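# Two robots sort capped tubes from a tray into racks

## Task

Take the tubes out of the tray and sort them by the colored dot on each cap. Tubes with an orange dot go into the blue rack and tubes with a white dot go into the green rack, each pushed fully down into its slot. Any tube touching the floor means failure. The bottles in the tray must be upright in the tray at the end, and the tray must rest entirely on the work bench with nothing hanging past its edge. Either robot or both may do the work. At the end every gripper must be open and both robots backed away, and no robot may be tipped over or leaning. Anything that stays in place only because a robot is holding it is not counted as done.

## Robot and tools

Robots: two identical Hello Robot Stretch 4 units named r1 and r2. Each has an omni-wheel base, a lift carriage on a vertical mast, a telescoping arm that reaches forward, a three-joint wrist (yaw, pitch, roll) and a two-finger gripper. Each is about 1.6 m tall and its base rim lies within 0.23 m of its base origin. Each has four cameras: <name>_head_camera, <name>_head_left_camera, <name>_head_right_camera and <name>_wrist_camera.

Frames: each robot reports everything in its own base frame. The origin is on the floor under the base centre, x points forward, y to the left and z up. hand_pose is a point between the open fingertips, expressed in that frame, and it may be slightly wrong. Odometry is the base frame as it was when the scene began. One robot's numbers say nothing about where the other robot is. Only images, lidar_m and wrist_depth_mm reveal their relative positions.

execute_actions(actions, cameras): actions is a list holding one action, or an empty list to just fetch state and images. The action is an object keyed by "r1" and/or "r2". Under each key you may give:
- base: exactly one relative move, measured from where the base last reported itself. {"translate_m": d} drives straight, forward positive, -2 to 2 m. {"strafe_m": d} slides sideways, left positive, -2 to 2 m. {"rotate_rad": d} turns in place, counter-clockwise seen from above positive, -3.2 to 3.2 rad.
- joints: absolute targets by name. lift_m 0 to 1.2 m. arm_m extension 0 to 0.55 m. wrist_yaw_rad -1.134 to 4.276, where 0 faces forward, positive turns left and 3.14 is folded back; above 3.4 the arm may block it. wrist_pitch_rad -1.117 to 4.259, where 0 is level and 1.57 points down. wrist_roll_rad -1.117 to 4.259; 0 puts the fingers level and positive turns clockwise as seen from behind the gripper. gripper_m -0.038 to 0.141 m is the fingertip gap; negative values press the tips together. Targets outside a range get clipped and reported. Any other bad value or unknown key rejects the whole call.
- pace: "slow", "default", "fast" or "max". Base speeds are 0.1/0.3/0.4/0.6 m/s and 1/2/3/4 rad/s, reduced further when the lift is above 0.2 m.
- contact_limits: {"arm_m": v}, with v from 0 (stops at a light touch) to 0.75 (hardest); 0.5 if omitted.
- Or, on its own, end_of_arm: "enable_torque" to revive wrist or gripper motors that have switched off.
All motions in one action start together. A single action runs for at most 15 s. A robot or joint you omit may keep pushing toward an earlier target. cameras lists the camera names to return images from; null or ["all"] returns all of them, [] returns none.

wait(seconds): 0 to 10 s with nothing new commanded. Returns the same output as an empty action.
zoom_image(camera, region): magnifies [x0, y0, x1, y1] pixels of that camera's most recent full image. The region can be at most 504x504.
read_manual(section): returns only licence text.
finished_scene(scene): ends the given scene (integer) for good. Call it only once the result is stable and the robots have released everything and moved away.

If a result reports a stop, any further calls in that same reply are skipped. Time spent thinking passes in the simulation while the robots hold their last command.

Result fields:
- base_status and joint_status: done; off_target (resting short of the target and possibly still pushing); contact_stop_at_<key> (blocked, and the lift, arm or wheels go slack); limit_stop_at_<name> (a built-in limit stopped it); time_out; torque_fault (a wrist or gripper motor went limp, so send enable_torque).
- limit_stop_at_tilt means the robot is leaning more than 6 degrees and will ignore lift, arm and wheel commands. limit_stop_at_own_body is a self-collision guard; it is likely when the gripper is tilted up (pitch below -0.2) and rolled (below -0.4 or above 4).
- on_its_own: things you did not command. Here "held at" means the joint's target, not its measured position.
- joint_positions.
- base_odometry, which counts wheel turns, so slipping shows up as travel. Heading runs -3.142 to 3.142. If turned_by_wheels and turned_by_imu differ by more than about 0.1 rad, the base hit something or slipped.
- base_tilt in degrees, forward and right positive, with a fixed offset of about 1.5 degrees.
- motor_effort in percent, with the peak in brackets. A gripper_m effort that rises noticeably at a non-negative command shows a firm grip. Neither gripper_m nor "done" proves that something is held.
- lidar_m: 12 distances in 30-degree sectors, starting straight ahead and going counter-clockwise (4th left, 7th behind, 10th right). "-" means nothing seen or closer than 0.25 m. It misses clear objects.
- wrist_depth_mm: a 7x7 grid of median depths, 100 to 2000 mm.
- pictures: names the cameras in the order their images appear.
A camera calibration line gives K, distortion and T_world_to_cam, which maps the carrying robot's base frame to the camera frame.

Gripping: command a gap smaller than the object. A tighter command squeezes harder and pulls the object toward the wrist. If the tips snag on a surface, raise the lift. To unfold at the start, send lift_m 0.4 with wrist_yaw_rad 0.

Things to avoid:
- Any base contact between the robots. A hard press fails the run, and once the bases touch, even millimetres more of driving is a hard press. The two robots' travel can differ by up to about 3 cm per metre.
- Driving or turning with more than 1 kg in the gripper while arm_m is above 0.2, or strong pulls and pushes with the gripper high. Either can tip the robot.
- Wrist torque faults, caused by pressing the gripper into things or by loads around 2 kg.
- Dropping a tube or letting one reach the floor.
- Knocking bottles over or pushing the tray past the bench edge.
When finished, open the grippers and back both robots away.

Each tool is called after "Emit:" as name(argument=value, ...) on one line, values as JSON.

## Session

I'll start by looking at the scene.

Emit:
execute_actions(actions=[])

Scene clock: 0.00 s.
r1.base_odometry: x=+0.000 y=+0.000 heading=+0.000 (m, m, rad; r1's odometry frame)
r1.turned_by_wheels: +0.000 (rad since the last result)
r1.turned_by_imu: +0.000 (rad since the last result)
r1.base_tilt: forward=+0.9 right=-0.1 (deg)
r1.lidar_m: 4.14 1.31 1.37 1.98 2.27 0.97 0.72 0.70 0.73 1.05 3.33 3.70
r1.base_status: not commanded
r1.joint_positions: lift_m=+0.121 arm_m=+0.000 wrist_yaw_rad=+3.195 wrist_pitch_rad=-0.010 wrist_roll_rad=+0.004 gripper_m=+0.057
r1.joint_status: not commanded
r1.motor_effort: lift_m=+17 arm_m=-1 wrist_yaw_rad=+0 wrist_pitch_rad=-7 wrist_roll_rad=-2 gripper_m=+2 wheel_0=+0 wheel_1=+0 wheel_2=+0 (%)
r1.hand_pose: x=-0.1214 y=+0.0719 z=+0.3021 quat_wxyz=(-0.027, +0.005, +0.002, +1.000) (m; r1's base frame)
r1.wrist_depth_mm: - 144 197 946 1042 1182 1336 / - - 140 917 1042 1160 1308 / - - 138 931 1025 1160 1336 / - 114 139 917 1025 1138 1308 / 164 141 820 904 1008 1138 1308 / 204 750 788 891 960 1098 1229 / 203 732 750 842 778 866 904
r2.base_odometry: x=+0.000 y=+0.000 heading=+0.000 (m, m, rad; r2's odometry frame)
r2.turned_by_wheels: +0.000 (rad since the last result)
r2.turned_by_imu: +0.000 (rad since the last result)
r2.base_tilt: forward=+0.2 right=-0.2 (deg)
r2.lidar_m: 2.05 3.03 3.75 3.87 1.36 1.52 - 1.39 0.86 0.78 0.80 1.00
r2.base_status: not commanded
r2.joint_positions: lift_m=+0.187 arm_m=+0.001 wrist_yaw_rad=+3.126 wrist_pitch_rad=+0.003 wrist_roll_rad=+0.002 gripper_m=+0.057
r2.joint_status: not commanded
r2.motor_effort: lift_m=+19 arm_m=+0 wrist_yaw_rad=+1 wrist_pitch_rad=-7 wrist_roll_rad=+1 gripper_m=-2 wheel_0=+0 wheel_1=+0 wheel_2=+0 (%)
r2.hand_pose: x=-0.1148 y=+0.0918 z=+0.3641 quat_wxyz=(+0.008, -0.001, +0.001, +1.000) (m; r2's base frame)
r2.wrist_depth_mm: - 135 - - - - - / - 126 197 - - - - / - 130 192 - - - - / 134 138 - - - - - / 1708 - - - - - - / 1205 1255 197 1308 199 1281 1366 / 866 809 891 131 891 842 891
pictures: r1_head_camera, r1_head_left_camera, r1_head_right_camera, r1_wrist_camera, r2_head_camera, r2_head_left_camera, r2_head_right_camera, r2_wrist_camera
Images, in order (width x height): r1_head_camera 420x560, r1_head_left_camera 420x672, r1_head_right_camera 420x672, r1_wrist_camera 616x392, r2_head_camera 420x560, r2_head_left_camera 420x672, r2_head_right_camera 420x672, r2_wrist_camera 616x392.

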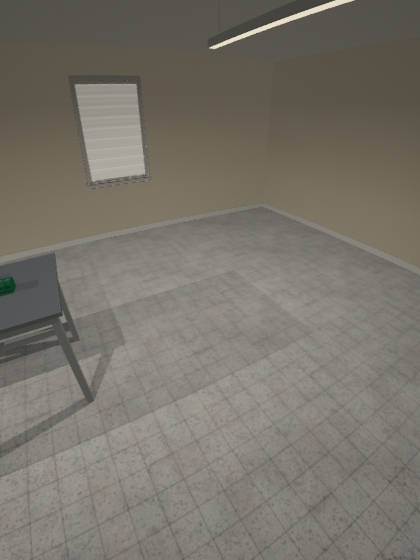

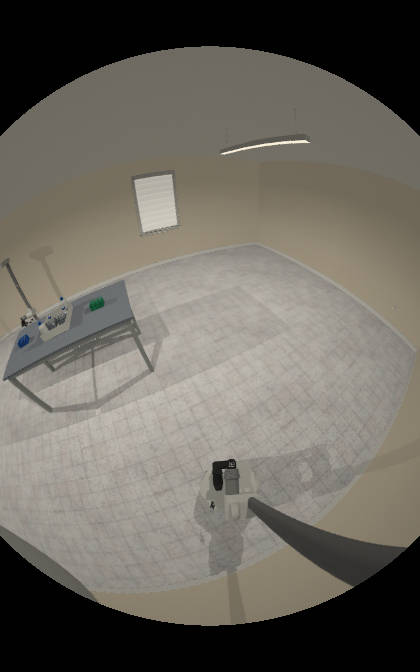

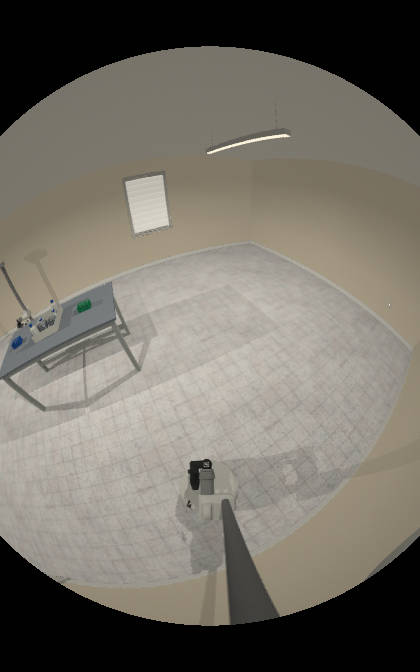

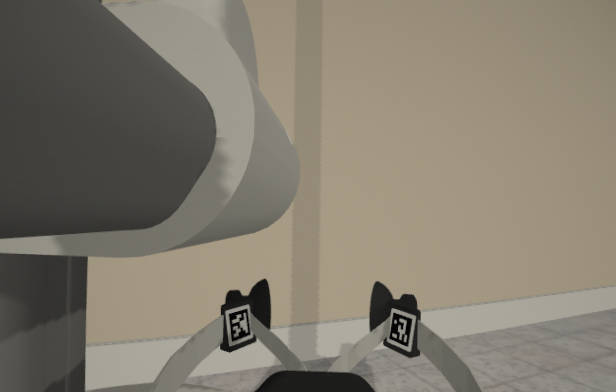

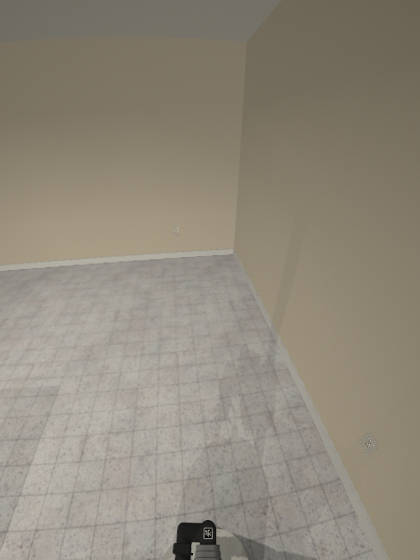

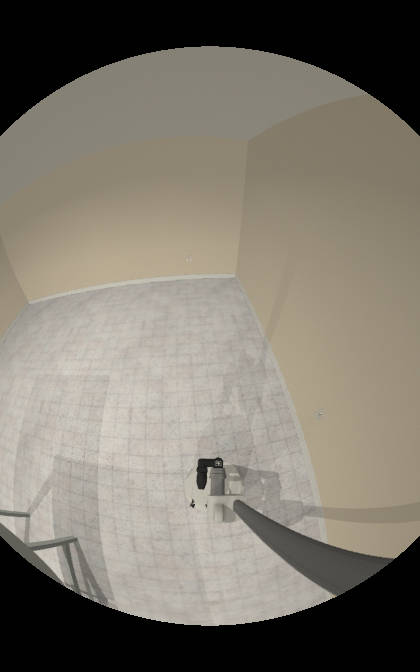

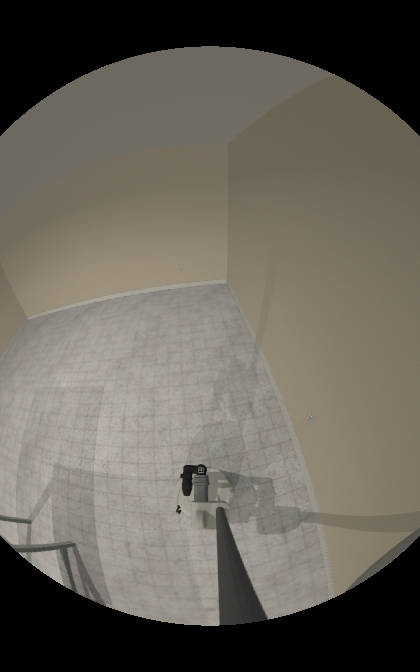

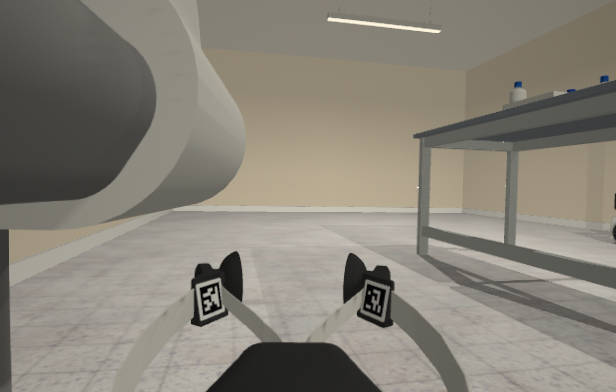

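Emit:
zoom_image(camera="r1_head_left_camera", region=[0, 250, 160, 420])

Region (0, 250, 160, 420) of r1_head_left_camera's 420x672 image, scaled by 2.965, with more detail than that image has; it fills the left 474 columns of this view, and the rest is white.

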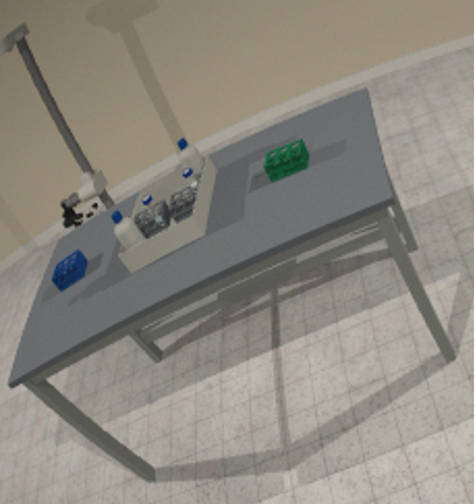

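Emit:
execute_actions(actions=[{"r1": {"base": {"rotate_rad": 0.85}, "joints": {"lift_m": 0.4, "wrist_yaw_rad": 0}, "pace": "fast"}, "r2": {"base": {"rotate_rad": 2.3}, "joints": {"lift_m": 0.4, "wrist_yaw_rad": 0}, "pace": "fast"}}], cameras=["r1_head_camera", "r2_head_camera", "r1_head_left_camera", "r2_head_left_camera"])

Scene clock: 3.47 s.
r1.base_odometry: x=+0.000 y=+0.000 heading=+0.850 (m, m, rad; r1's odometry frame)
r1.turned_by_wheels: +0.850 (rad since the last result)
r1.turned_by_imu: +0.854 (rad since the last result)
r1.base_tilt: forward=+1.0 right=+0.0 (deg)
r1.lidar_m: 1.31 1.65 5.24 1.20 0.77 0.68 0.71 0.87 1.79 3.54 4.38 1.30
r1.base_status: done
r1.joint_positions: lift_m=+0.400 arm_m=+0.000 wrist_yaw_rad=+0.000 wrist_pitch_rad=-0.010 wrist_roll_rad=+0.004 gripper_m=+0.057
r1.joint_status: all done
r1.motor_effort: lift_m=+20(23) arm_m=-1(1) wrist_yaw_rad=-2(9) wrist_pitch_rad=-9(8) wrist_roll_rad=-1(2) gripper_m=-2(6) wheel_0=-1(9) wheel_1=-1(12) wheel_2=+0(10) (%)
r1.hand_pose: x=+0.4598 y=-0.0873 z=+0.5810 quat_wxyz=(+1.000, +0.002, -0.005, +0.000) (m; r1's base frame)
r1.wrist_depth_mm: - - - - - - - / - - - - - - - / - - - - - - - / - - 1576 1255 1138 - - / - - - - - - - / - - 1921 - 1618 - - / 1464 1499 1308 1537 1336 1499 1618
r2.base_odometry: x=+0.000 y=+0.000 heading=+2.300 (m, m, rad; r2's odometry frame)
r2.turned_by_wheels: +2.300 (rad since the last result)
r2.turned_by_imu: +2.332 (rad since the last result)
r2.base_tilt: forward=+0.2 right=-0.2 (deg)
r2.lidar_m: 1.32 1.88 2.48 1.06 0.81 0.78 0.85 1.24 2.98 3.18 4.01 1.89
r2.base_status: done
r2.joint_positions: lift_m=+0.400 arm_m=+0.001 wrist_yaw_rad=+0.000 wrist_pitch_rad=+0.003 wrist_roll_rad=+0.002 gripper_m=+0.057
r2.joint_status: all done
r2.motor_effort: lift_m=+20(24) arm_m=+0(0) wrist_yaw_rad=+0(3) wrist_pitch_rad=-7(7) wrist_roll_rad=+1(1) gripper_m=-3(2) wheel_0=+1(9) wheel_1=+1(6) wheel_2=+2(10) (%)
r2.hand_pose: x=+0.4608 y=-0.0873 z=+0.5772 quat_wxyz=(+1.000, +0.001, +0.001, +0.000) (m; r2's base frame)
r2.wrist_depth_mm: - - - - - - - / - - - - - - - / - - 1618 - - - - / - - - - - - - / - - - - - - - / 1808 1661 198 1182 198 1921 1983 / 1255 1205 1308 131 1308 1229 1336
pictures: r1_head_camera, r1_head_left_camera, r2_head_camera, r2_head_left_camera
Images, in order (width x height): r1_head_camera 420x560, r1_head_left_camera 420x672, r2_head_camera 420x560, r2_head_left_camera 420x672.

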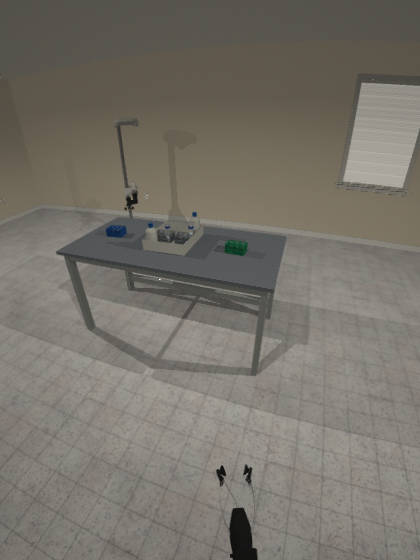

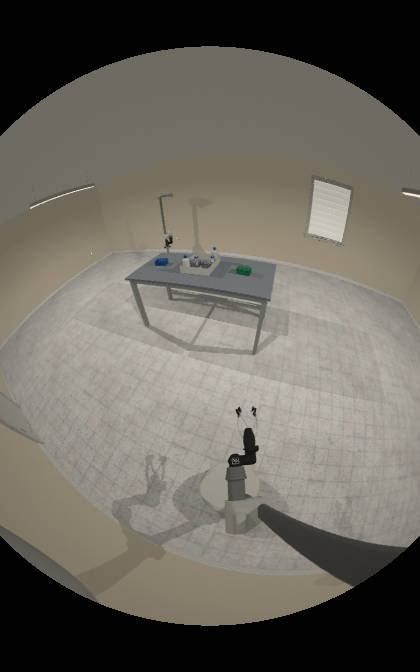

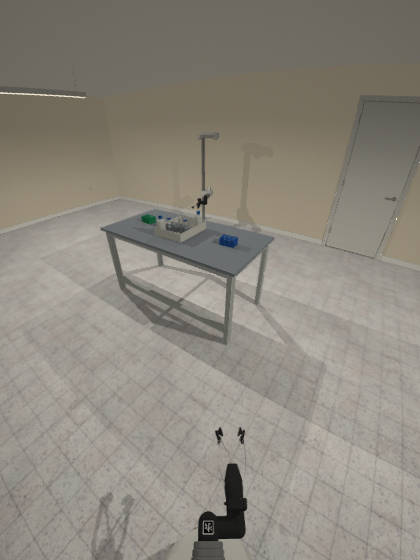

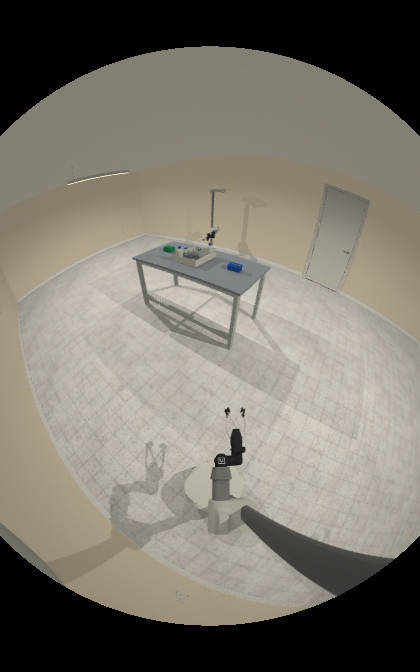

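Emit:
zoom_image(camera="r1_head_camera", region=[50, 190, 300, 300])

Emit:
zoom_image(camera="r2_head_camera", region=[95, 190, 285, 280])

Region (50, 190, 300, 300) of r1_head_camera's 420x560 image, scaled by 2.016, with more detail than that image has; it fills the top 222 rows of this view, and the rest is white.

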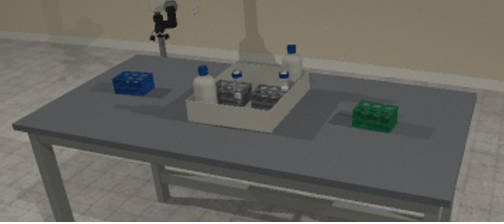

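Region (95, 190, 285, 280) of r2_head_camera's 420x560 image, scaled by 2.653, with more detail than that image has; it fills the top 239 rows of this view, and the rest is white.

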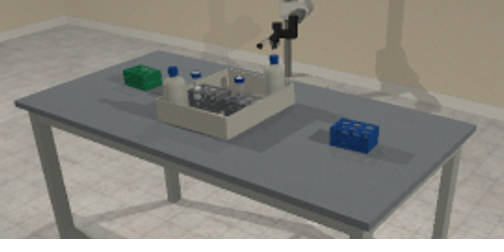

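Emit:
execute_actions(actions=[{"r1": {"base": {"rotate_rad": 0.39}, "pace": "fast"}, "r2": {"base": {"rotate_rad": 0.40}, "pace": "fast"}}], cameras=[])

Emit:
execute_actions(actions=[{"r1": {"base": {"translate_m": 1.27}, "joints": {"lift_m": 1.15, "wrist_pitch_rad": 1.57, "gripper_m": 0.08}, "pace": "max"}, "r2": {"base": {"translate_m": 1.50}, "joints": {"lift_m": 1.15, "wrist_pitch_rad": 1.57, "gripper_m": 0.08}, "pace": "max"}}], cameras=["r1_head_camera", "r2_head_camera"])

Scene clock: 14.33 s.
r1.base_odometry: x=+0.000 y=+0.000 heading=+1.240 (m, m, rad; r1's odometry frame)
r1.turned_by_wheels: +0.390 (rad since the last result)
r1.turned_by_imu: +0.391 (rad since the last result)
r1.base_tilt: forward=+1.0 right=-0.1 (deg)
r1.lidar_m: 1.48 5.24 1.46 0.83 0.69 0.70 0.82 1.38 3.51 4.04 4.05 1.28
r1.base_status: done
r1.joint_positions: lift_m=+0.400 arm_m=+0.000 wrist_yaw_rad=+0.000 wrist_pitch_rad=-0.010 wrist_roll_rad=+0.004 gripper_m=+0.057
r1.joint_status: not commanded
r1.motor_effort: lift_m=+20(20) arm_m=-1(1) wrist_yaw_rad=-3(3) wrist_pitch_rad=-8(8) wrist_roll_rad=-1(1) gripper_m=-2(4) wheel_0=-1(5) wheel_1=+0(10) wheel_2=+1(10) (%)
r1.hand_pose: x=+0.4598 y=-0.0874 z=+0.5810 quat_wxyz=(+1.000, +0.002, -0.005, +0.000) (m; r1's base frame)
r1.wrist_depth_mm: - - - - - - - / - - - - - - - / - - - - - - - / - - - - 1499 1118 960 / - - - - - - - / - - 1921 - 1921 - - / 1499 1464 1308 1537 1366 1537 1537
r2.base_odometry: x=+0.000 y=+0.000 heading=+2.700 (m, m, rad; r2's odometry frame)
r2.turned_by_wheels: +0.400 (rad since the last result)
r2.turned_by_imu: +0.406 (rad since the last result)
r2.base_tilt: forward=+0.3 right=-0.2 (deg)
r2.lidar_m: 1.60 3.84 1.19 0.84 0.78 0.79 1.08 2.75 3.08 4.09 3.89 1.35
r2.base_status: done
r2.joint_positions: lift_m=+0.400 arm_m=+0.001 wrist_yaw_rad=+0.000 wrist_pitch_rad=+0.003 wrist_roll_rad=+0.002 gripper_m=+0.057
r2.joint_status: not commanded
r2.motor_effort: lift_m=+20(21) arm_m=+0(0) wrist_yaw_rad=+1(1) wrist_pitch_rad=-6(6) wrist_roll_rad=+1(1) gripper_m=-3(4) wheel_0=+0(8) wheel_1=+0(6) wheel_2=+1(9) (%)
r2.hand_pose: x=+0.4608 y=-0.0874 z=+0.5772 quat_wxyz=(+1.000, +0.001, +0.001, +0.000) (m; r2's base frame)
r2.wrist_depth_mm: - - - - - - - / - - - - - - - / - - - - 1661 1366 - / - - - - - - - / - - - - - - - / 1808 1808 198 1808 198 1756 1863 / 1229 1205 1281 131 1308 1042 1336
pictures: none
No camera images: the call's "cameras" was empty. Leave "cameras" out to get every camera's image.

Scene clock: 18.70 s.
r1.base_odometry: x=+0.412 y=+1.201 heading=+1.240 (m, m, rad; r1's odometry frame)
r1.turned_by_wheels: +0.000 (rad since the last result)
r1.turned_by_imu: +0.005 (rad since the last result)
r1.base_tilt: forward=+1.1 right=-0.1 (deg)
r1.lidar_m: 0.45 0.75 3.32 1.87 1.62 1.61 1.86 3.20 0.81 0.44 0.36 0.38
r1.base_status: done
r1.joint_positions: lift_m=+1.150 arm_m=+0.000 wrist_yaw_rad=+0.000 wrist_pitch_rad=+1.570 wrist_roll_rad=+0.004 gripper_m=+0.080
r1.joint_status: all done
r1.motor_effort: lift_m=+19(22) arm_m=-1(1) wrist_yaw_rad=-1(1) wrist_pitch_rad=+0(5) wrist_roll_rad=-1(2) gripper_m=-4(2) wheel_0=+2(9) wheel_1=+1(10) wheel_2=+1(11) (%)
r1.hand_pose: x=+0.1716 y=-0.0874 z=+1.0396 quat_wxyz=(+0.707, +0.001, +0.707, -0.001) (m; r1's base frame)
r1.wrist_depth_mm: 1336 1366 1336 512 508 504 452 / 1366 1336 1308 1308 500 500 496 / 1336 1336 1336 1281 1255 500 492 / 1336 1308 1281 1281 1255 492 488 / 1336 1308 1281 1042 1281 1255 488 / 1308 1281 220 1060 1042 1229 1205 / 1308 1308 1281 691 1229 1205 1205
r2.base_odometry: x=-1.357 y=+0.640 heading=+2.700 (m, m, rad; r2's odometry frame)
r2.turned_by_wheels: +0.000 (rad since the last result)
r2.turned_by_imu: -0.007 (rad since the last result)
r2.base_tilt: forward=+0.2 right=-0.2 (deg)
r2.lidar_m: 0.51 4.46 2.44 1.71 1.60 1.62 2.20 4.26 0.55 0.38 0.35 0.35
r2.base_status: done
r2.joint_positions: lift_m=+1.150 arm_m=+0.001 wrist_yaw_rad=+0.000 wrist_pitch_rad=+1.570 wrist_roll_rad=+0.002 gripper_m=+0.080
r2.joint_status: all done
r2.motor_effort: lift_m=+19(25) arm_m=+0(0) wrist_yaw_rad=+2(3) wrist_pitch_rad=+0(3) wrist_roll_rad=+0(1) gripper_m=-1(6) wheel_0=-1(7) wheel_1=+0(10) wheel_2=+0(13) (%)
r2.hand_pose: x=+0.1725 y=-0.0874 z=+1.0397 quat_wxyz=(+0.707, +0.001, +0.707, -0.001) (m; r2's base frame)
r2.wrist_depth_mm: 1182 1229 1205 1205 500 504 504 / 1205 1182 1229 1229 500 508 480 / 1229 1205 1229 1255 1255 508 512 / 1205 1255 1229 1255 1255 512 517 / 1229 1229 1042 1060 1281 535 517 / 1255 1229 202 1042 200 1281 521 / 1229 1229 1255 135 1281 1138 521
pictures: r1_head_camera, r2_head_camera
Images, in order (width x height): r1_head_camera 420x560, r2_head_camera 420x560.

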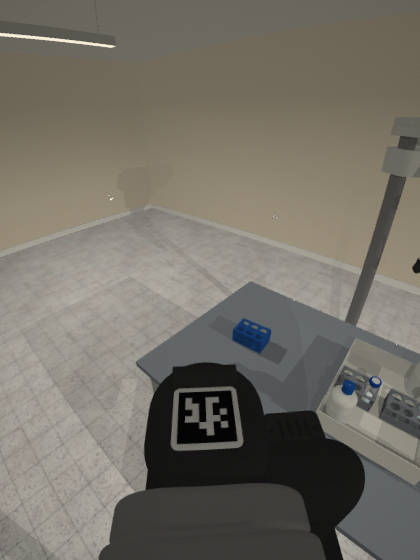

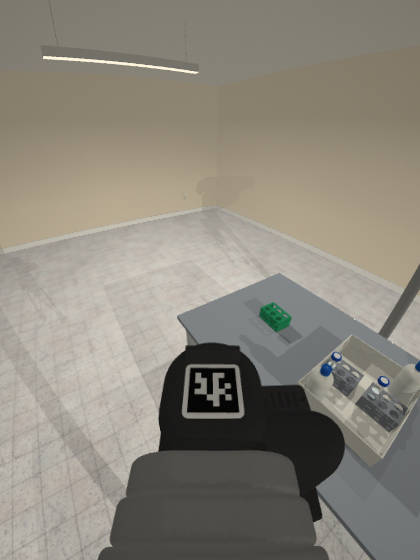

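Emit:
execute_actions(actions=[{"r1": {"base": {"rotate_rad": -0.731}, "pace": "fast"}, "r2": {"base": {"rotate_rad": -0.96}, "pace": "fast"}}], cameras=["r1_head_camera", "r2_head_camera", "r1_wrist_camera", "r2_wrist_camera"])

Scene clock: 21.83 s.
r1.base_odometry: x=+0.412 y=+1.201 heading=+0.510 (m, m, rad; r1's odometry frame)
r1.turned_by_wheels: -0.731 (rad since the last result)
r1.turned_by_imu: -0.735 (rad since the last result)
r1.base_tilt: forward=+1.0 right=-0.2 (deg)
r1.lidar_m: 0.38 0.40 0.57 4.35 2.18 1.66 1.61 1.70 2.40 4.39 0.53 0.38
r1.base_status: done
r1.joint_positions: lift_m=+1.150 arm_m=+0.000 wrist_yaw_rad=+0.000 wrist_pitch_rad=+1.570 wrist_roll_rad=+0.004 gripper_m=+0.080
r1.joint_status: not commanded
r1.motor_effort: lift_m=+19(19) arm_m=-1(1) wrist_yaw_rad=-3(1) wrist_pitch_rad=-1(1) wrist_roll_rad=-2(1) gripper_m=+0(3) wheel_0=+2(5) wheel_1=+3(5) wheel_2=+1(9) (%)
r1.hand_pose: x=+0.1716 y=-0.0874 z=+1.0396 quat_wxyz=(+0.707, +0.001, +0.707, -0.001) (m; r1's base frame)
r1.wrist_depth_mm: 535 525 517 517 508 504 496 / 535 525 517 508 508 500 496 / 1308 1308 1308 1308 1281 1255 1229 / 1308 1308 1336 1281 1255 1255 1229 / 1308 1308 1281 1060 1255 1229 1255 / 1308 1281 220 1060 1060 1255 1229 / 1308 1281 1281 699 1255 1205 1229
r2.base_odometry: x=-1.357 y=+0.640 heading=+1.741 (m, m, rad; r2's odometry frame)
r2.turned_by_wheels: -0.960 (rad since the last result)
r2.turned_by_imu: -0.973 (rad since the last result)
r2.base_tilt: forward=+0.2 right=-0.2 (deg)
r2.lidar_m: 0.36 0.39 0.56 4.48 2.24 1.64 1.60 1.68 2.36 4.26 0.54 0.39
r2.base_status: done
r2.joint_positions: lift_m=+1.150 arm_m=+0.001 wrist_yaw_rad=+0.000 wrist_pitch_rad=+1.570 wrist_roll_rad=+0.002 gripper_m=+0.080
r2.joint_status: not commanded
r2.motor_effort: lift_m=+19(19) arm_m=+0(0) wrist_yaw_rad=+1(1) wrist_pitch_rad=-1(0) wrist_roll_rad=+0(1) gripper_m=-2(4) wheel_0=+2(5) wheel_1=+2(1) wheel_2=+0(6) (%)
r2.hand_pose: x=+0.1725 y=-0.0874 z=+1.0397 quat_wxyz=(+0.707, +0.001, +0.707, -0.001) (m; r2's base frame)
r2.wrist_depth_mm: 484 488 492 496 504 504 512 / 1042 1205 1060 1078 525 508 512 / 1205 1229 1229 1255 1255 1281 1255 / 1229 1229 1255 1255 1281 1281 1255 / 1205 1229 1042 1042 1281 1308 1281 / 1229 1229 202 1042 200 1281 1308 / 1255 1255 1229 135 1281 1308 1308
pictures: r1_head_camera, r1_wrist_camera, r2_head_camera, r2_wrist_camera
camera_calibration (this result's frames):
r1_wrist_camera: T_world_to_cam=[[0.0413174, -0.998923, -0.021102, -0.0705061], [-0.998402, -0.0404623, -0.0394545, 0.27513], [0.0385581, 0.0226984, -0.998999, 1.25635], [0, 0, 0, 1]] pos_world=[0.229161, -0.0878149, 1.26446]
r2_wrist_camera: T_world_to_cam=[[0.00839277, -0.998727, 0.0497365, -0.156638], [-0.999717, -0.00727278, 0.0226569, 0.199103], [-0.0222663, -0.0499126, -0.998505, 1.2636], [0, 0, 0, 1]] pos_world=[0.228497, -0.0919214, 1.26499]
Images, in order (width x height): r1_head_camera 420x560, r1_wrist_camera 616x392, r2_head_camera 420x560, r2_wrist_camera 616x392.

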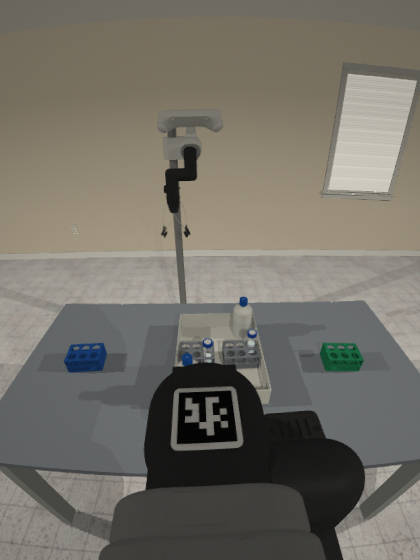

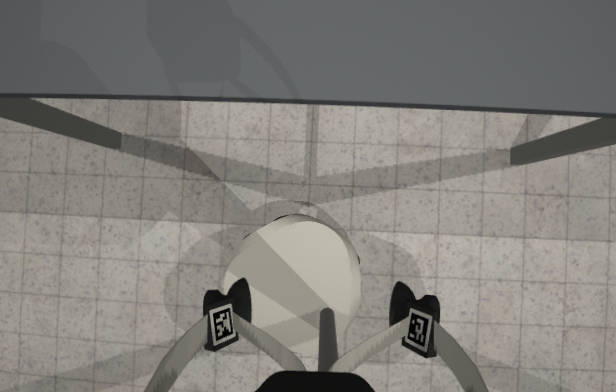

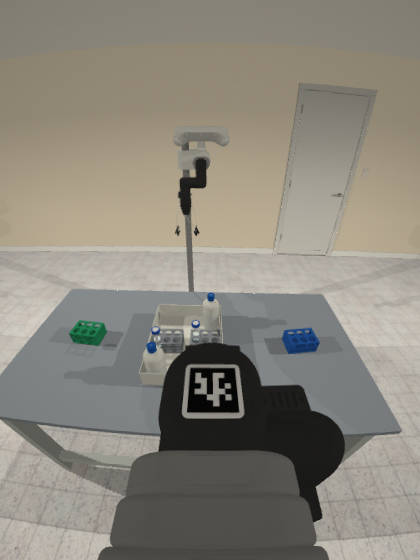

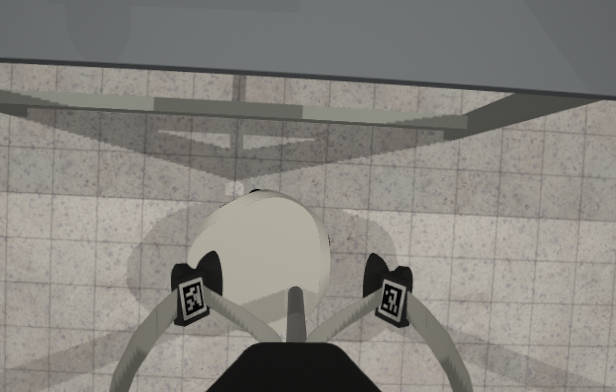

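Emit:
zoom_image(camera="r1_head_camera", region=[160, 290, 280, 410])

Emit:
zoom_image(camera="r2_head_camera", region=[130, 285, 240, 395])

Region (160, 290, 280, 410) of r1_head_camera's 420x560 image, scaled by 4.200, with more detail than that image has.

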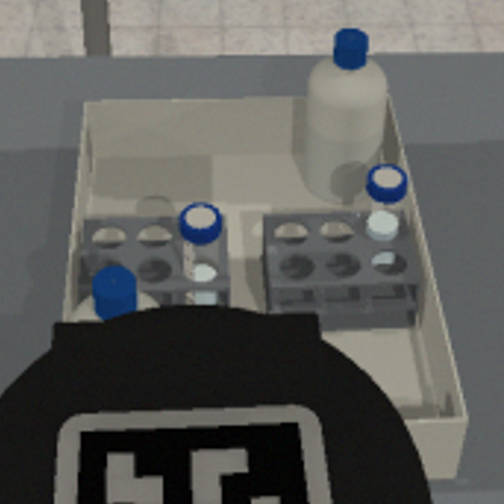

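Region (130, 285, 240, 395) of r2_head_camera's 420x560 image, scaled by 4.582, with more detail than that image has.

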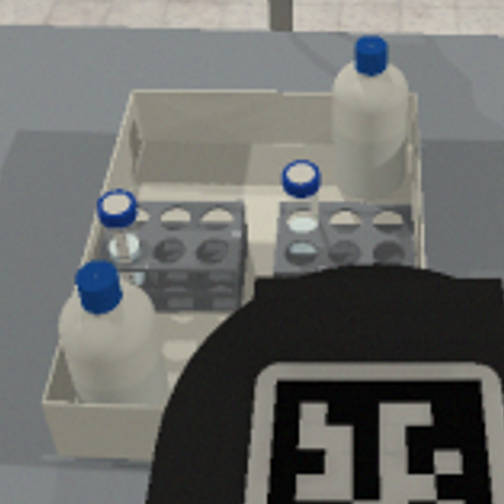

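Emit:
execute_actions(actions=[{"r1": {"base": {"strafe_m": 0.073}, "joints": {"arm_m": 0.25}, "pace": "fast"}, "r2": {"base": {"strafe_m": 0.287}, "joints": {"arm_m": 0.25}, "pace": "fast"}}], cameras=[])

Emit:
execute_actions(actions=[{"r1": {"base": {"translate_m": 0.13}, "joints": {"arm_m": 0.42}, "pace": "fast"}, "r2": {"base": {"translate_m": 0.10}, "joints": {"arm_m": 0.40}, "pace": "fast"}}], cameras=["r1_head_camera", "r2_head_camera", "r1_wrist_camera", "r2_wrist_camera"])

Scene clock: 32.70 s.
r1.base_odometry: x=+0.377 y=+1.265 heading=+0.510 (m, m, rad; r1's odometry frame)
r1.turned_by_wheels: +0.000 (rad since the last result)
r1.turned_by_imu: -0.001 (rad since the last result)
r1.base_tilt: forward=+1.0 right=-0.1 (deg)
r1.lidar_m: 0.36 0.40 0.57 4.29 2.17 1.64 1.60 1.70 2.38 4.48 0.53 0.39
r1.base_status: done
r1.joint_positions: lift_m=+1.150 arm_m=+0.249 wrist_yaw_rad=+0.000 wrist_pitch_rad=+1.570 wrist_roll_rad=+0.004 gripper_m=+0.080
r1.joint_status: all done
r1.motor_effort: lift_m=+19(19) arm_m=+5(4) wrist_yaw_rad=-1(3) wrist_pitch_rad=+0(1) wrist_roll_rad=-2(1) gripper_m=+2(4) wheel_0=+0(8) wheel_1=-1(13) wheel_2=-1(1) (%)
r1.hand_pose: x=+0.4203 y=-0.0874 z=+1.0396 quat_wxyz=(+0.707, +0.001, +0.707, -0.001) (m; r1's base frame)
r1.wrist_depth_mm: 525 525 517 508 504 496 492 / 525 517 512 500 504 496 492 / 521 517 512 504 500 496 488 / 521 517 508 504 500 492 488 / 521 512 504 504 496 492 488 / 1308 1281 218 1060 1229 1255 1229 / 1308 1281 1042 1042 1255 1229 1229
r2.base_odometry: x=-1.639 y=+0.592 heading=+1.741 (m, m, rad; r2's odometry frame)
r2.turned_by_wheels: +0.000 (rad since the last result)
r2.turned_by_imu: -0.001 (rad since the last result)
r2.base_tilt: forward=+0.3 right=-0.3 (deg)
r2.lidar_m: 0.36 0.38 0.54 4.18 2.20 1.66 1.59 1.65 2.37 4.55 0.54 0.36
r2.base_status: done
r2.joint_positions: lift_m=+1.150 arm_m=+0.249 wrist_yaw_rad=+0.000 wrist_pitch_rad=+1.570 wrist_roll_rad=+0.002 gripper_m=+0.080
r2.joint_status: all done
r2.motor_effort: lift_m=+20(19) arm_m=+8(9) wrist_yaw_rad=+2(0) wrist_pitch_rad=+0(0) wrist_roll_rad=+1(0) gripper_m=-1(1) wheel_0=+2(9) wheel_1=-1(11) wheel_2=-1(1) (%)
r2.hand_pose: x=+0.4198 y=-0.0874 z=+1.0397 quat_wxyz=(+0.707, +0.000, +0.707, +0.000) (m; r2's base frame)
r2.wrist_depth_mm: 477 488 488 492 496 492 512 / 488 492 492 368 500 504 508 / 488 492 496 500 500 508 512 / 488 492 496 500 504 512 517 / 1229 1229 504 504 508 512 521 / 1229 1255 202 1060 200 1281 1308 / 1255 1255 1042 135 1255 1255 1308
pictures: none
No camera images: the call's "cameras" was empty. Leave "cameras" out to get every camera's image.

Scene clock: 34.40 s.
r1.base_odometry: x=+0.490 y=+1.328 heading=+0.510 (m, m, rad; r1's odometry frame)
r1.turned_by_wheels: +0.000 (rad since the last result)
r1.turned_by_imu: +0.000 (rad since the last result)
r1.base_tilt: forward=+1.1 right=+0.0 (deg)
r1.lidar_m: 0.25 0.26 0.37 4.28 2.35 1.81 1.74 1.85 2.60 0.86 0.35 0.25
r1.base_status: done
r1.joint_positions: lift_m=+1.150 arm_m=+0.419 wrist_yaw_rad=+0.000 wrist_pitch_rad=+1.570 wrist_roll_rad=+0.004 gripper_m=+0.080
r1.joint_status: all done
r1.motor_effort: lift_m=+19(19) arm_m=+4(6) wrist_yaw_rad=-1(2) wrist_pitch_rad=+0(1) wrist_roll_rad=-2(1) gripper_m=-1(2) wheel_0=+2(8) wheel_1=+1(6) wheel_2=+0(9) (%)
r1.hand_pose: x=+0.5903 y=-0.0874 z=+1.0396 quat_wxyz=(+0.707, +0.001, +0.707, -0.001) (m; r1's base frame)
r1.wrist_depth_mm: 535 525 517 512 504 500 178 / 530 517 512 504 500 214 492 / 525 521 512 500 500 492 488 / 508 517 508 442 466 433 488 / 517 512 508 496 496 484 484 / 517 512 220 488 492 488 484 / 512 508 500 359 430 484 480
r2.base_odometry: x=-1.656 y=+0.690 heading=+1.741 (m, m, rad; r2's odometry frame)
r2.turned_by_wheels: +0.000 (rad since the last result)
r2.turned_by_imu: +0.000 (rad since the last result)
r2.base_tilt: forward=+0.2 right=-0.2 (deg)
r2.lidar_m: 0.27 0.30 0.41 4.16 2.34 1.75 1.68 1.76 2.51 4.54 0.40 0.29
r2.base_status: done
r2.joint_positions: lift_m=+1.150 arm_m=+0.399 wrist_yaw_rad=+0.000 wrist_pitch_rad=+1.570 wrist_roll_rad=+0.002 gripper_m=+0.080
r2.joint_status: all done
r2.motor_effort: lift_m=+19(19) arm_m=+8(8) wrist_yaw_rad=+0(2) wrist_pitch_rad=+1(1) wrist_roll_rad=+1(0) gripper_m=-5(3) wheel_0=+0(2) wheel_1=+2(8) wheel_2=+0(10) (%)
r2.hand_pose: x=+0.5698 y=-0.0874 z=+1.0397 quat_wxyz=(+0.707, +0.000, +0.707, +0.000) (m; r2's base frame)
r2.wrist_depth_mm: 480 484 492 488 480 202 508 / 484 492 488 492 500 452 508 / 459 492 492 496 500 473 521 / 492 492 500 496 500 449 517 / 492 496 496 500 504 508 517 / 496 496 202 359 200 492 517 / 500 504 500 135 517 521 517
pictures: r1_head_camera, r1_wrist_camera, r2_head_camera, r2_wrist_camera
camera_calibration (this result's frames):
r1_wrist_camera: T_world_to_cam=[[0.0415328, -0.998914, -0.021096, -0.0879414], [-0.998387, -0.0406746, -0.0395985, 0.693361], [0.0386974, 0.0227067, -0.998993, 1.24011], [0, 0, 0, 1]] pos_world=[0.647906, -0.0878026, 1.26446]
r2_wrist_camera: T_world_to_cam=[[0.00864525, -0.998725, 0.0497373, -0.160117], [-0.999717, -0.00753011, 0.0225644, 0.596375], [-0.0221611, -0.0499183, -0.998507, 1.27239], [0, 0, 0, 1]] pos_world=[0.625788, -0.0919069, 1.265]
Images, in order (width x height): r1_head_camera 420x560, r1_wrist_camera 616x392, r2_head_camera 420x560, r2_wrist_camera 616x392.

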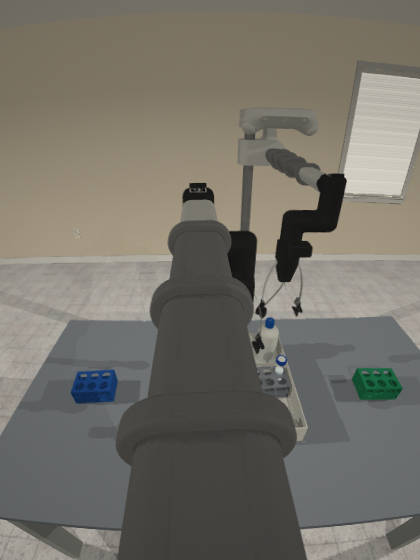

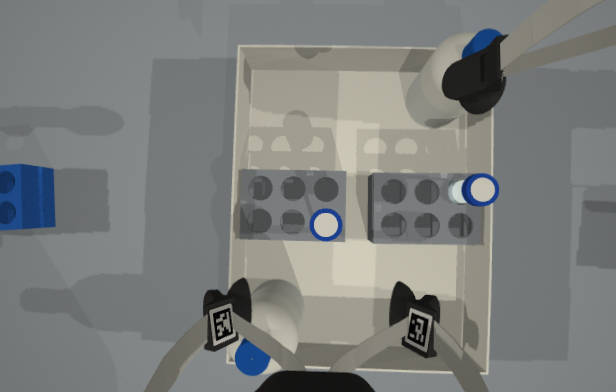

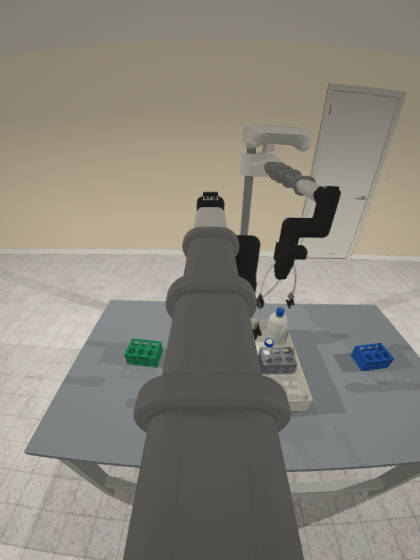

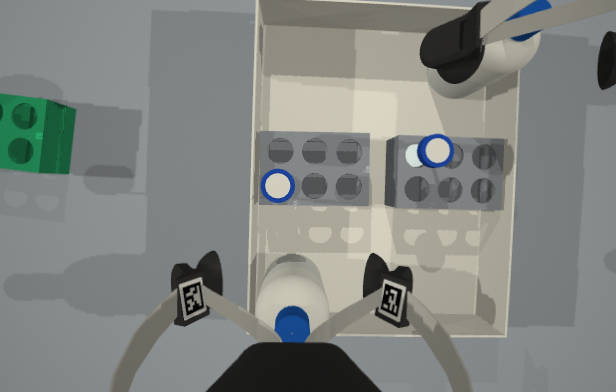

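Emit:
execute_actions(actions=[{"r1": {"base": {"strafe_m": -0.005}, "joints": {"arm_m": 0.461, "lift_m": 1.04}, "pace": "default"}, "r2": {"base": {"strafe_m": 0.014}, "joints": {"arm_m": 0.452, "lift_m": 1.04}, "pace": "default"}}], cameras=["r1_wrist_camera", "r2_wrist_camera"])

Scene clock: 43.37 s.
r1.base_odometry: x=+0.493 y=+1.324 heading=+0.510 (m, m, rad; r1's odometry frame)
r1.turned_by_wheels: +0.000 (rad since the last result)
r1.turned_by_imu: +0.000 (rad since the last result)
r1.base_tilt: forward=+1.0 right=-0.1 (deg)
r1.lidar_m: 0.25 0.27 0.37 4.27 2.36 1.80 1.74 1.84 2.58 0.85 0.35 0.26
r1.base_status: done
r1.joint_positions: lift_m=+1.040 arm_m=+0.460 wrist_yaw_rad=+0.000 wrist_pitch_rad=+1.570 wrist_roll_rad=+0.004 gripper_m=+0.080
r1.joint_status: all done
r1.motor_effort: lift_m=+14(18) arm_m=+5(6) wrist_yaw_rad=+1(2) wrist_pitch_rad=+0(1) wrist_roll_rad=-1(2) gripper_m=+0(7) wheel_0=+1(9) wheel_1=+2(11) wheel_2=+0(1) (%)
r1.hand_pose: x=+0.6312 y=-0.0874 z=+0.9300 quat_wxyz=(+0.707, +0.001, +0.707, -0.001) (m; r1's base frame)
r1.wrist_depth_mm: 413 410 404 397 392 315 208 / 410 407 397 392 392 258 254 / 410 402 394 394 387 364 382 / 407 402 392 389 387 368 382 / 402 399 334 327 353 319 317 / 402 399 219 384 322 355 377 / 399 394 303 355 379 353 377
r2.base_odometry: x=-1.670 y=+0.688 heading=+1.741 (m, m, rad; r2's odometry frame)
r2.turned_by_wheels: +0.000 (rad since the last result)
r2.turned_by_imu: +0.000 (rad since the last result)
r2.base_tilt: forward=+0.2 right=-0.2 (deg)
r2.lidar_m: 0.28 0.28 0.41 4.16 2.34 1.73 1.66 1.77 2.52 4.56 0.40 0.28
r2.base_status: done
r2.joint_positions: lift_m=+1.040 arm_m=+0.451 wrist_yaw_rad=+0.000 wrist_pitch_rad=+1.570 wrist_roll_rad=+0.002 gripper_m=+0.080
r2.joint_status: all done
r2.motor_effort: lift_m=+16(19) arm_m=+8(8) wrist_yaw_rad=+1(1) wrist_pitch_rad=+0(0) wrist_roll_rad=+0(0) gripper_m=-2(1) wheel_0=+0(7) wheel_1=+1(9) wheel_2=+0(0) (%)
r2.hand_pose: x=+0.6217 y=-0.0874 z=+0.9299 quat_wxyz=(+0.707, +0.001, +0.707, -0.001) (m; r2's base frame)
r2.wrist_depth_mm: 377 379 382 373 364 353 286 / 377 382 384 387 389 373 285 / 379 384 387 389 389 397 377 / 382 384 387 384 366 220 340 / 387 387 392 330 359 338 340 / 384 387 202 392 200 402 370 / 389 389 392 135 399 404 368
pictures: r1_wrist_camera, r2_wrist_camera
camera_calibration (this result's frames):
r1_wrist_camera: T_world_to_cam=[[0.0412953, -0.998924, -0.0211066, -0.09179], [-0.998407, -0.0404427, -0.0393425, 0.729587], [0.0384465, 0.0226977, -0.999003, 1.12924], [0, 0, 0, 1]] pos_world=[0.6888, -0.087816, 1.15488]
r2_wrist_camera: T_world_to_cam=[[0.0084567, -0.998727, 0.0497361, -0.154988], [-0.999715, -0.00733418, 0.0227087, 0.650596], [-0.022315, -0.049914, -0.998504, 1.16403], [0, 0, 0, 1]] pos_world=[0.677697, -0.0919179, 1.15522]
Images, in order (width x height): r1_wrist_camera 616x392, r2_wrist_camera 616x392.

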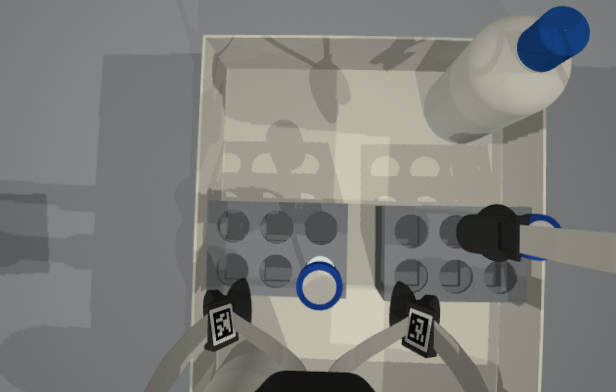

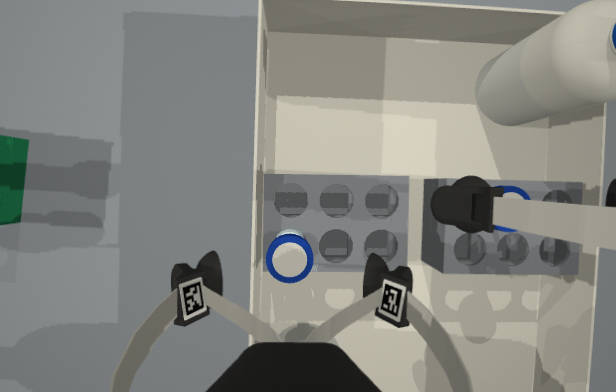

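Emit:
execute_actions(actions=[{"r1": {"joints": {"lift_m": 0.983}, "pace": "default"}, "r2": {"joints": {"arm_m": 0.455, "lift_m": 0.983}, "pace": "default"}}], cameras=["r1_wrist_camera", "r2_wrist_camera"])

Scene clock: 46.23 s.
r1.base_odometry: x=+0.493 y=+1.324 heading=+0.510 (m, m, rad; r1's odometry frame)
r1.turned_by_wheels: +0.000 (rad since the last result)
r1.turned_by_imu: +0.000 (rad since the last result)
r1.base_tilt: forward=+1.0 right=-0.1 (deg)
r1.lidar_m: 0.25 0.26 0.39 4.27 2.35 1.81 1.74 1.84 2.59 0.86 0.35 0.26
r1.base_status: not commanded
r1.joint_positions: lift_m=+0.983 arm_m=+0.460 wrist_yaw_rad=+0.000 wrist_pitch_rad=+1.570 wrist_roll_rad=+0.004 gripper_m=+0.080
r1.joint_status: all done
r1.motor_effort: lift_m=+14(14) arm_m=+5(5) wrist_yaw_rad=+0(0) wrist_pitch_rad=+0(1) wrist_roll_rad=-2(1) gripper_m=-2(6) wheel_0=+1(1) wheel_1=+1(2) wheel_2=+0(0) (%)
r1.hand_pose: x=+0.6312 y=-0.0874 z=+0.8730 quat_wxyz=(+0.707, +0.001, +0.707, -0.001) (m; r1's base frame)
r1.wrist_depth_mm: 353 349 297 303 297 259 189 / 351 345 338 338 332 256 209 / 347 343 336 334 330 327 296 / 347 342 312 332 329 324 270 / 345 342 274 273 320 221 256 / 342 340 219 210 266 294 265 / 340 338 301 327 324 319 285
r2.base_odometry: x=-1.670 y=+0.688 heading=+1.741 (m, m, rad; r2's odometry frame)
r2.turned_by_wheels: +0.000 (rad since the last result)
r2.turned_by_imu: +0.000 (rad since the last result)
r2.base_tilt: forward=+0.3 right=-0.2 (deg)
r2.lidar_m: 0.27 0.28 0.43 4.16 2.36 1.75 1.69 1.77 2.50 4.57 0.39 0.28
r2.base_status: not commanded
r2.joint_positions: lift_m=+0.983 arm_m=+0.454 wrist_yaw_rad=+0.000 wrist_pitch_rad=+1.570 wrist_roll_rad=+0.002 gripper_m=+0.080
r2.joint_status: all done
r2.motor_effort: lift_m=+16(19) arm_m=+8(8) wrist_yaw_rad=+2(1) wrist_pitch_rad=+0(1) wrist_roll_rad=+1(1) gripper_m=-4(0) wheel_0=+0(0) wheel_1=+1(1) wheel_2=+0(0) (%)
r2.hand_pose: x=+0.6247 y=-0.0874 z=+0.8729 quat_wxyz=(+0.707, +0.001, +0.707, -0.001) (m; r2's base frame)
r2.wrist_depth_mm: 322 324 329 327 330 332 294 / 325 327 330 330 332 334 282 / 325 327 332 332 334 336 340 / 327 330 332 327 307 221 241 / 329 332 332 274 276 285 282 / 330 332 202 274 200 343 345 / 330 332 336 135 342 343 345
pictures: r1_wrist_camera, r2_wrist_camera
camera_calibration (this result's frames):
r1_wrist_camera: T_world_to_cam=[[0.0412953, -0.998924, -0.0211066, -0.0929931], [-0.998407, -0.0404426, -0.0393423, 0.727347], [0.0384464, 0.0226977, -0.999003, 1.07231], [0, 0, 0, 1]] pos_world=[0.688803, -0.087816, 1.09789]
r2_wrist_camera: T_world_to_cam=[[0.00840992, -0.998727, 0.049736, -0.152149], [-0.999715, -0.00728693, 0.0227174, 0.654877], [-0.0223261, -0.0499129, -0.998504, 1.10719], [0, 0, 0, 1]] pos_world=[0.68069, -0.0919206, 1.09823]
Images, in order (width x height): r1_wrist_camera 616x392, r2_wrist_camera 616x392.

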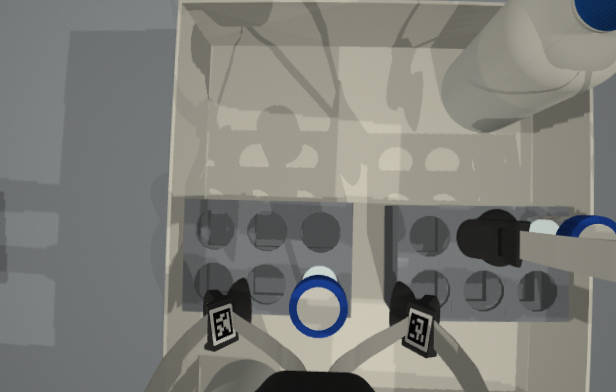

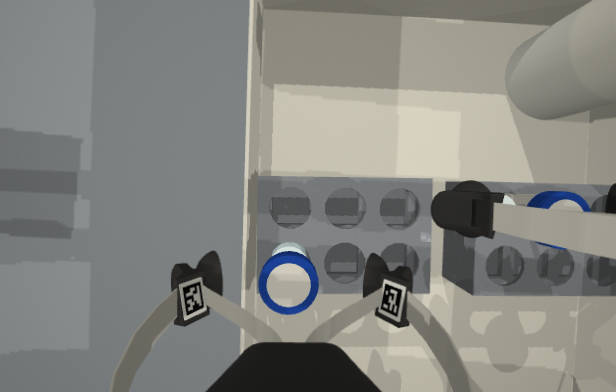

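Emit:
execute_actions(actions=[{"r1": {"joints": {"gripper_m": 0.012}}, "r2": {"joints": {"gripper_m": 0.012}}}], cameras=["r1_wrist_camera", "r2_wrist_camera"])

Scene clock: 48.57 s.
r1.base_odometry: x=+0.493 y=+1.324 heading=+0.510 (m, m, rad; r1's odometry frame)
r1.turned_by_wheels: +0.000 (rad since the last result)
r1.turned_by_imu: +0.000 (rad since the last result)
r1.base_tilt: forward=+1.1 right=+0.0 (deg)
r1.lidar_m: 0.25 0.27 0.38 4.28 2.37 1.79 1.74 1.83 2.59 0.85 0.36 0.26
r1.base_status: not commanded
r1.joint_positions: lift_m=+0.983 arm_m=+0.460 wrist_yaw_rad=+0.000 wrist_pitch_rad=+1.570 wrist_roll_rad=+0.004 gripper_m=+0.012
r1.joint_status: all done
r1.motor_effort: lift_m=+14(13) arm_m=+5(5) wrist_yaw_rad=-1(1) wrist_pitch_rad=-2(0) wrist_roll_rad=-1(2) gripper_m=-11(12) wheel_0=+1(1) wheel_1=+2(2) wheel_2=+0(0) (%)
r1.hand_pose: x=+0.6312 y=-0.0874 z=+0.8730 quat_wxyz=(+0.707, +0.001, +0.707, -0.001) (m; r1's base frame)
r1.wrist_depth_mm: 353 347 297 303 298 259 189 / 349 347 340 336 334 257 210 / 349 345 338 334 329 327 296 / 345 343 312 332 330 324 270 / 343 343 274 271 322 265 187 / 343 340 273 202 266 293 265 / 340 338 290 325 324 320 285
r2.base_odometry: x=-1.670 y=+0.688 heading=+1.741 (m, m, rad; r2's odometry frame)
r2.turned_by_wheels: +0.000 (rad since the last result)
r2.turned_by_imu: +0.000 (rad since the last result)
r2.base_tilt: forward=+0.2 right=-0.2 (deg)
r2.lidar_m: 0.26 0.27 0.40 4.17 2.34 1.76 1.69 1.79 2.51 4.56 0.40 0.27
r2.base_status: not commanded
r2.joint_positions: lift_m=+0.983 arm_m=+0.454 wrist_yaw_rad=+0.000 wrist_pitch_rad=+1.570 wrist_roll_rad=+0.002 gripper_m=+0.012
r2.joint_status: all done
r2.motor_effort: lift_m=+16(16) arm_m=+8(8) wrist_yaw_rad=+2(1) wrist_pitch_rad=+0(1) wrist_roll_rad=+1(1) gripper_m=-13(14) wheel_0=+0(0) wheel_1=+1(1) wheel_2=+0(0) (%)
r2.hand_pose: x=+0.6247 y=-0.0874 z=+0.8729 quat_wxyz=(+0.707, +0.001, +0.707, -0.001) (m; r2's base frame)
r2.wrist_depth_mm: 322 324 327 327 330 332 296 / 324 329 329 329 332 336 281 / 325 329 330 330 332 338 340 / 327 329 334 329 310 287 216 / 329 332 332 273 279 286 281 / 330 330 190 208 194 342 343 / 330 334 336 131 342 340 345
pictures: r1_wrist_camera, r2_wrist_camera
camera_calibration (this result's frames):
r1_wrist_camera: T_world_to_cam=[[0.0412953, -0.998924, -0.0211066, -0.0929931], [-0.998407, -0.0404427, -0.0393426, 0.727348], [0.0384466, 0.0226977, -0.999003, 1.07231], [0, 0, 0, 1]] pos_world=[0.688803, -0.087816, 1.09789]
r2_wrist_camera: T_world_to_cam=[[0.00841012, -0.998727, 0.049736, -0.15215], [-0.999715, -0.00728712, 0.0227176, 0.654878], [-0.0223262, -0.0499129, -0.998504, 1.10719], [0, 0, 0, 1]] pos_world=[0.68069, -0.0919206, 1.09823]
Images, in order (width x height): r1_wrist_camera 616x392, r2_wrist_camera 616x392.

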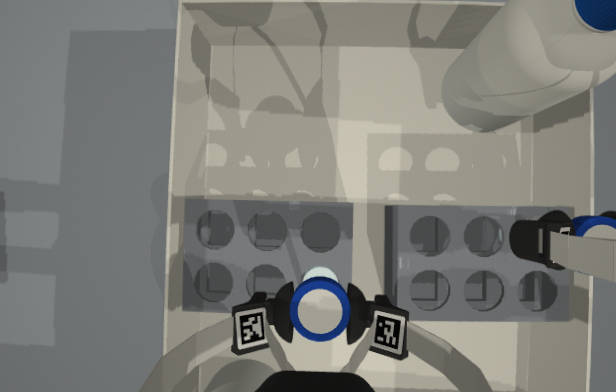

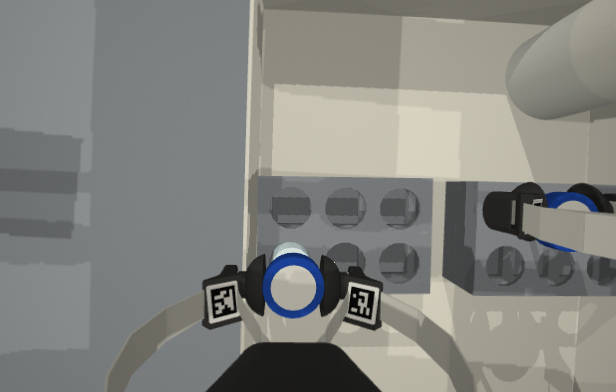

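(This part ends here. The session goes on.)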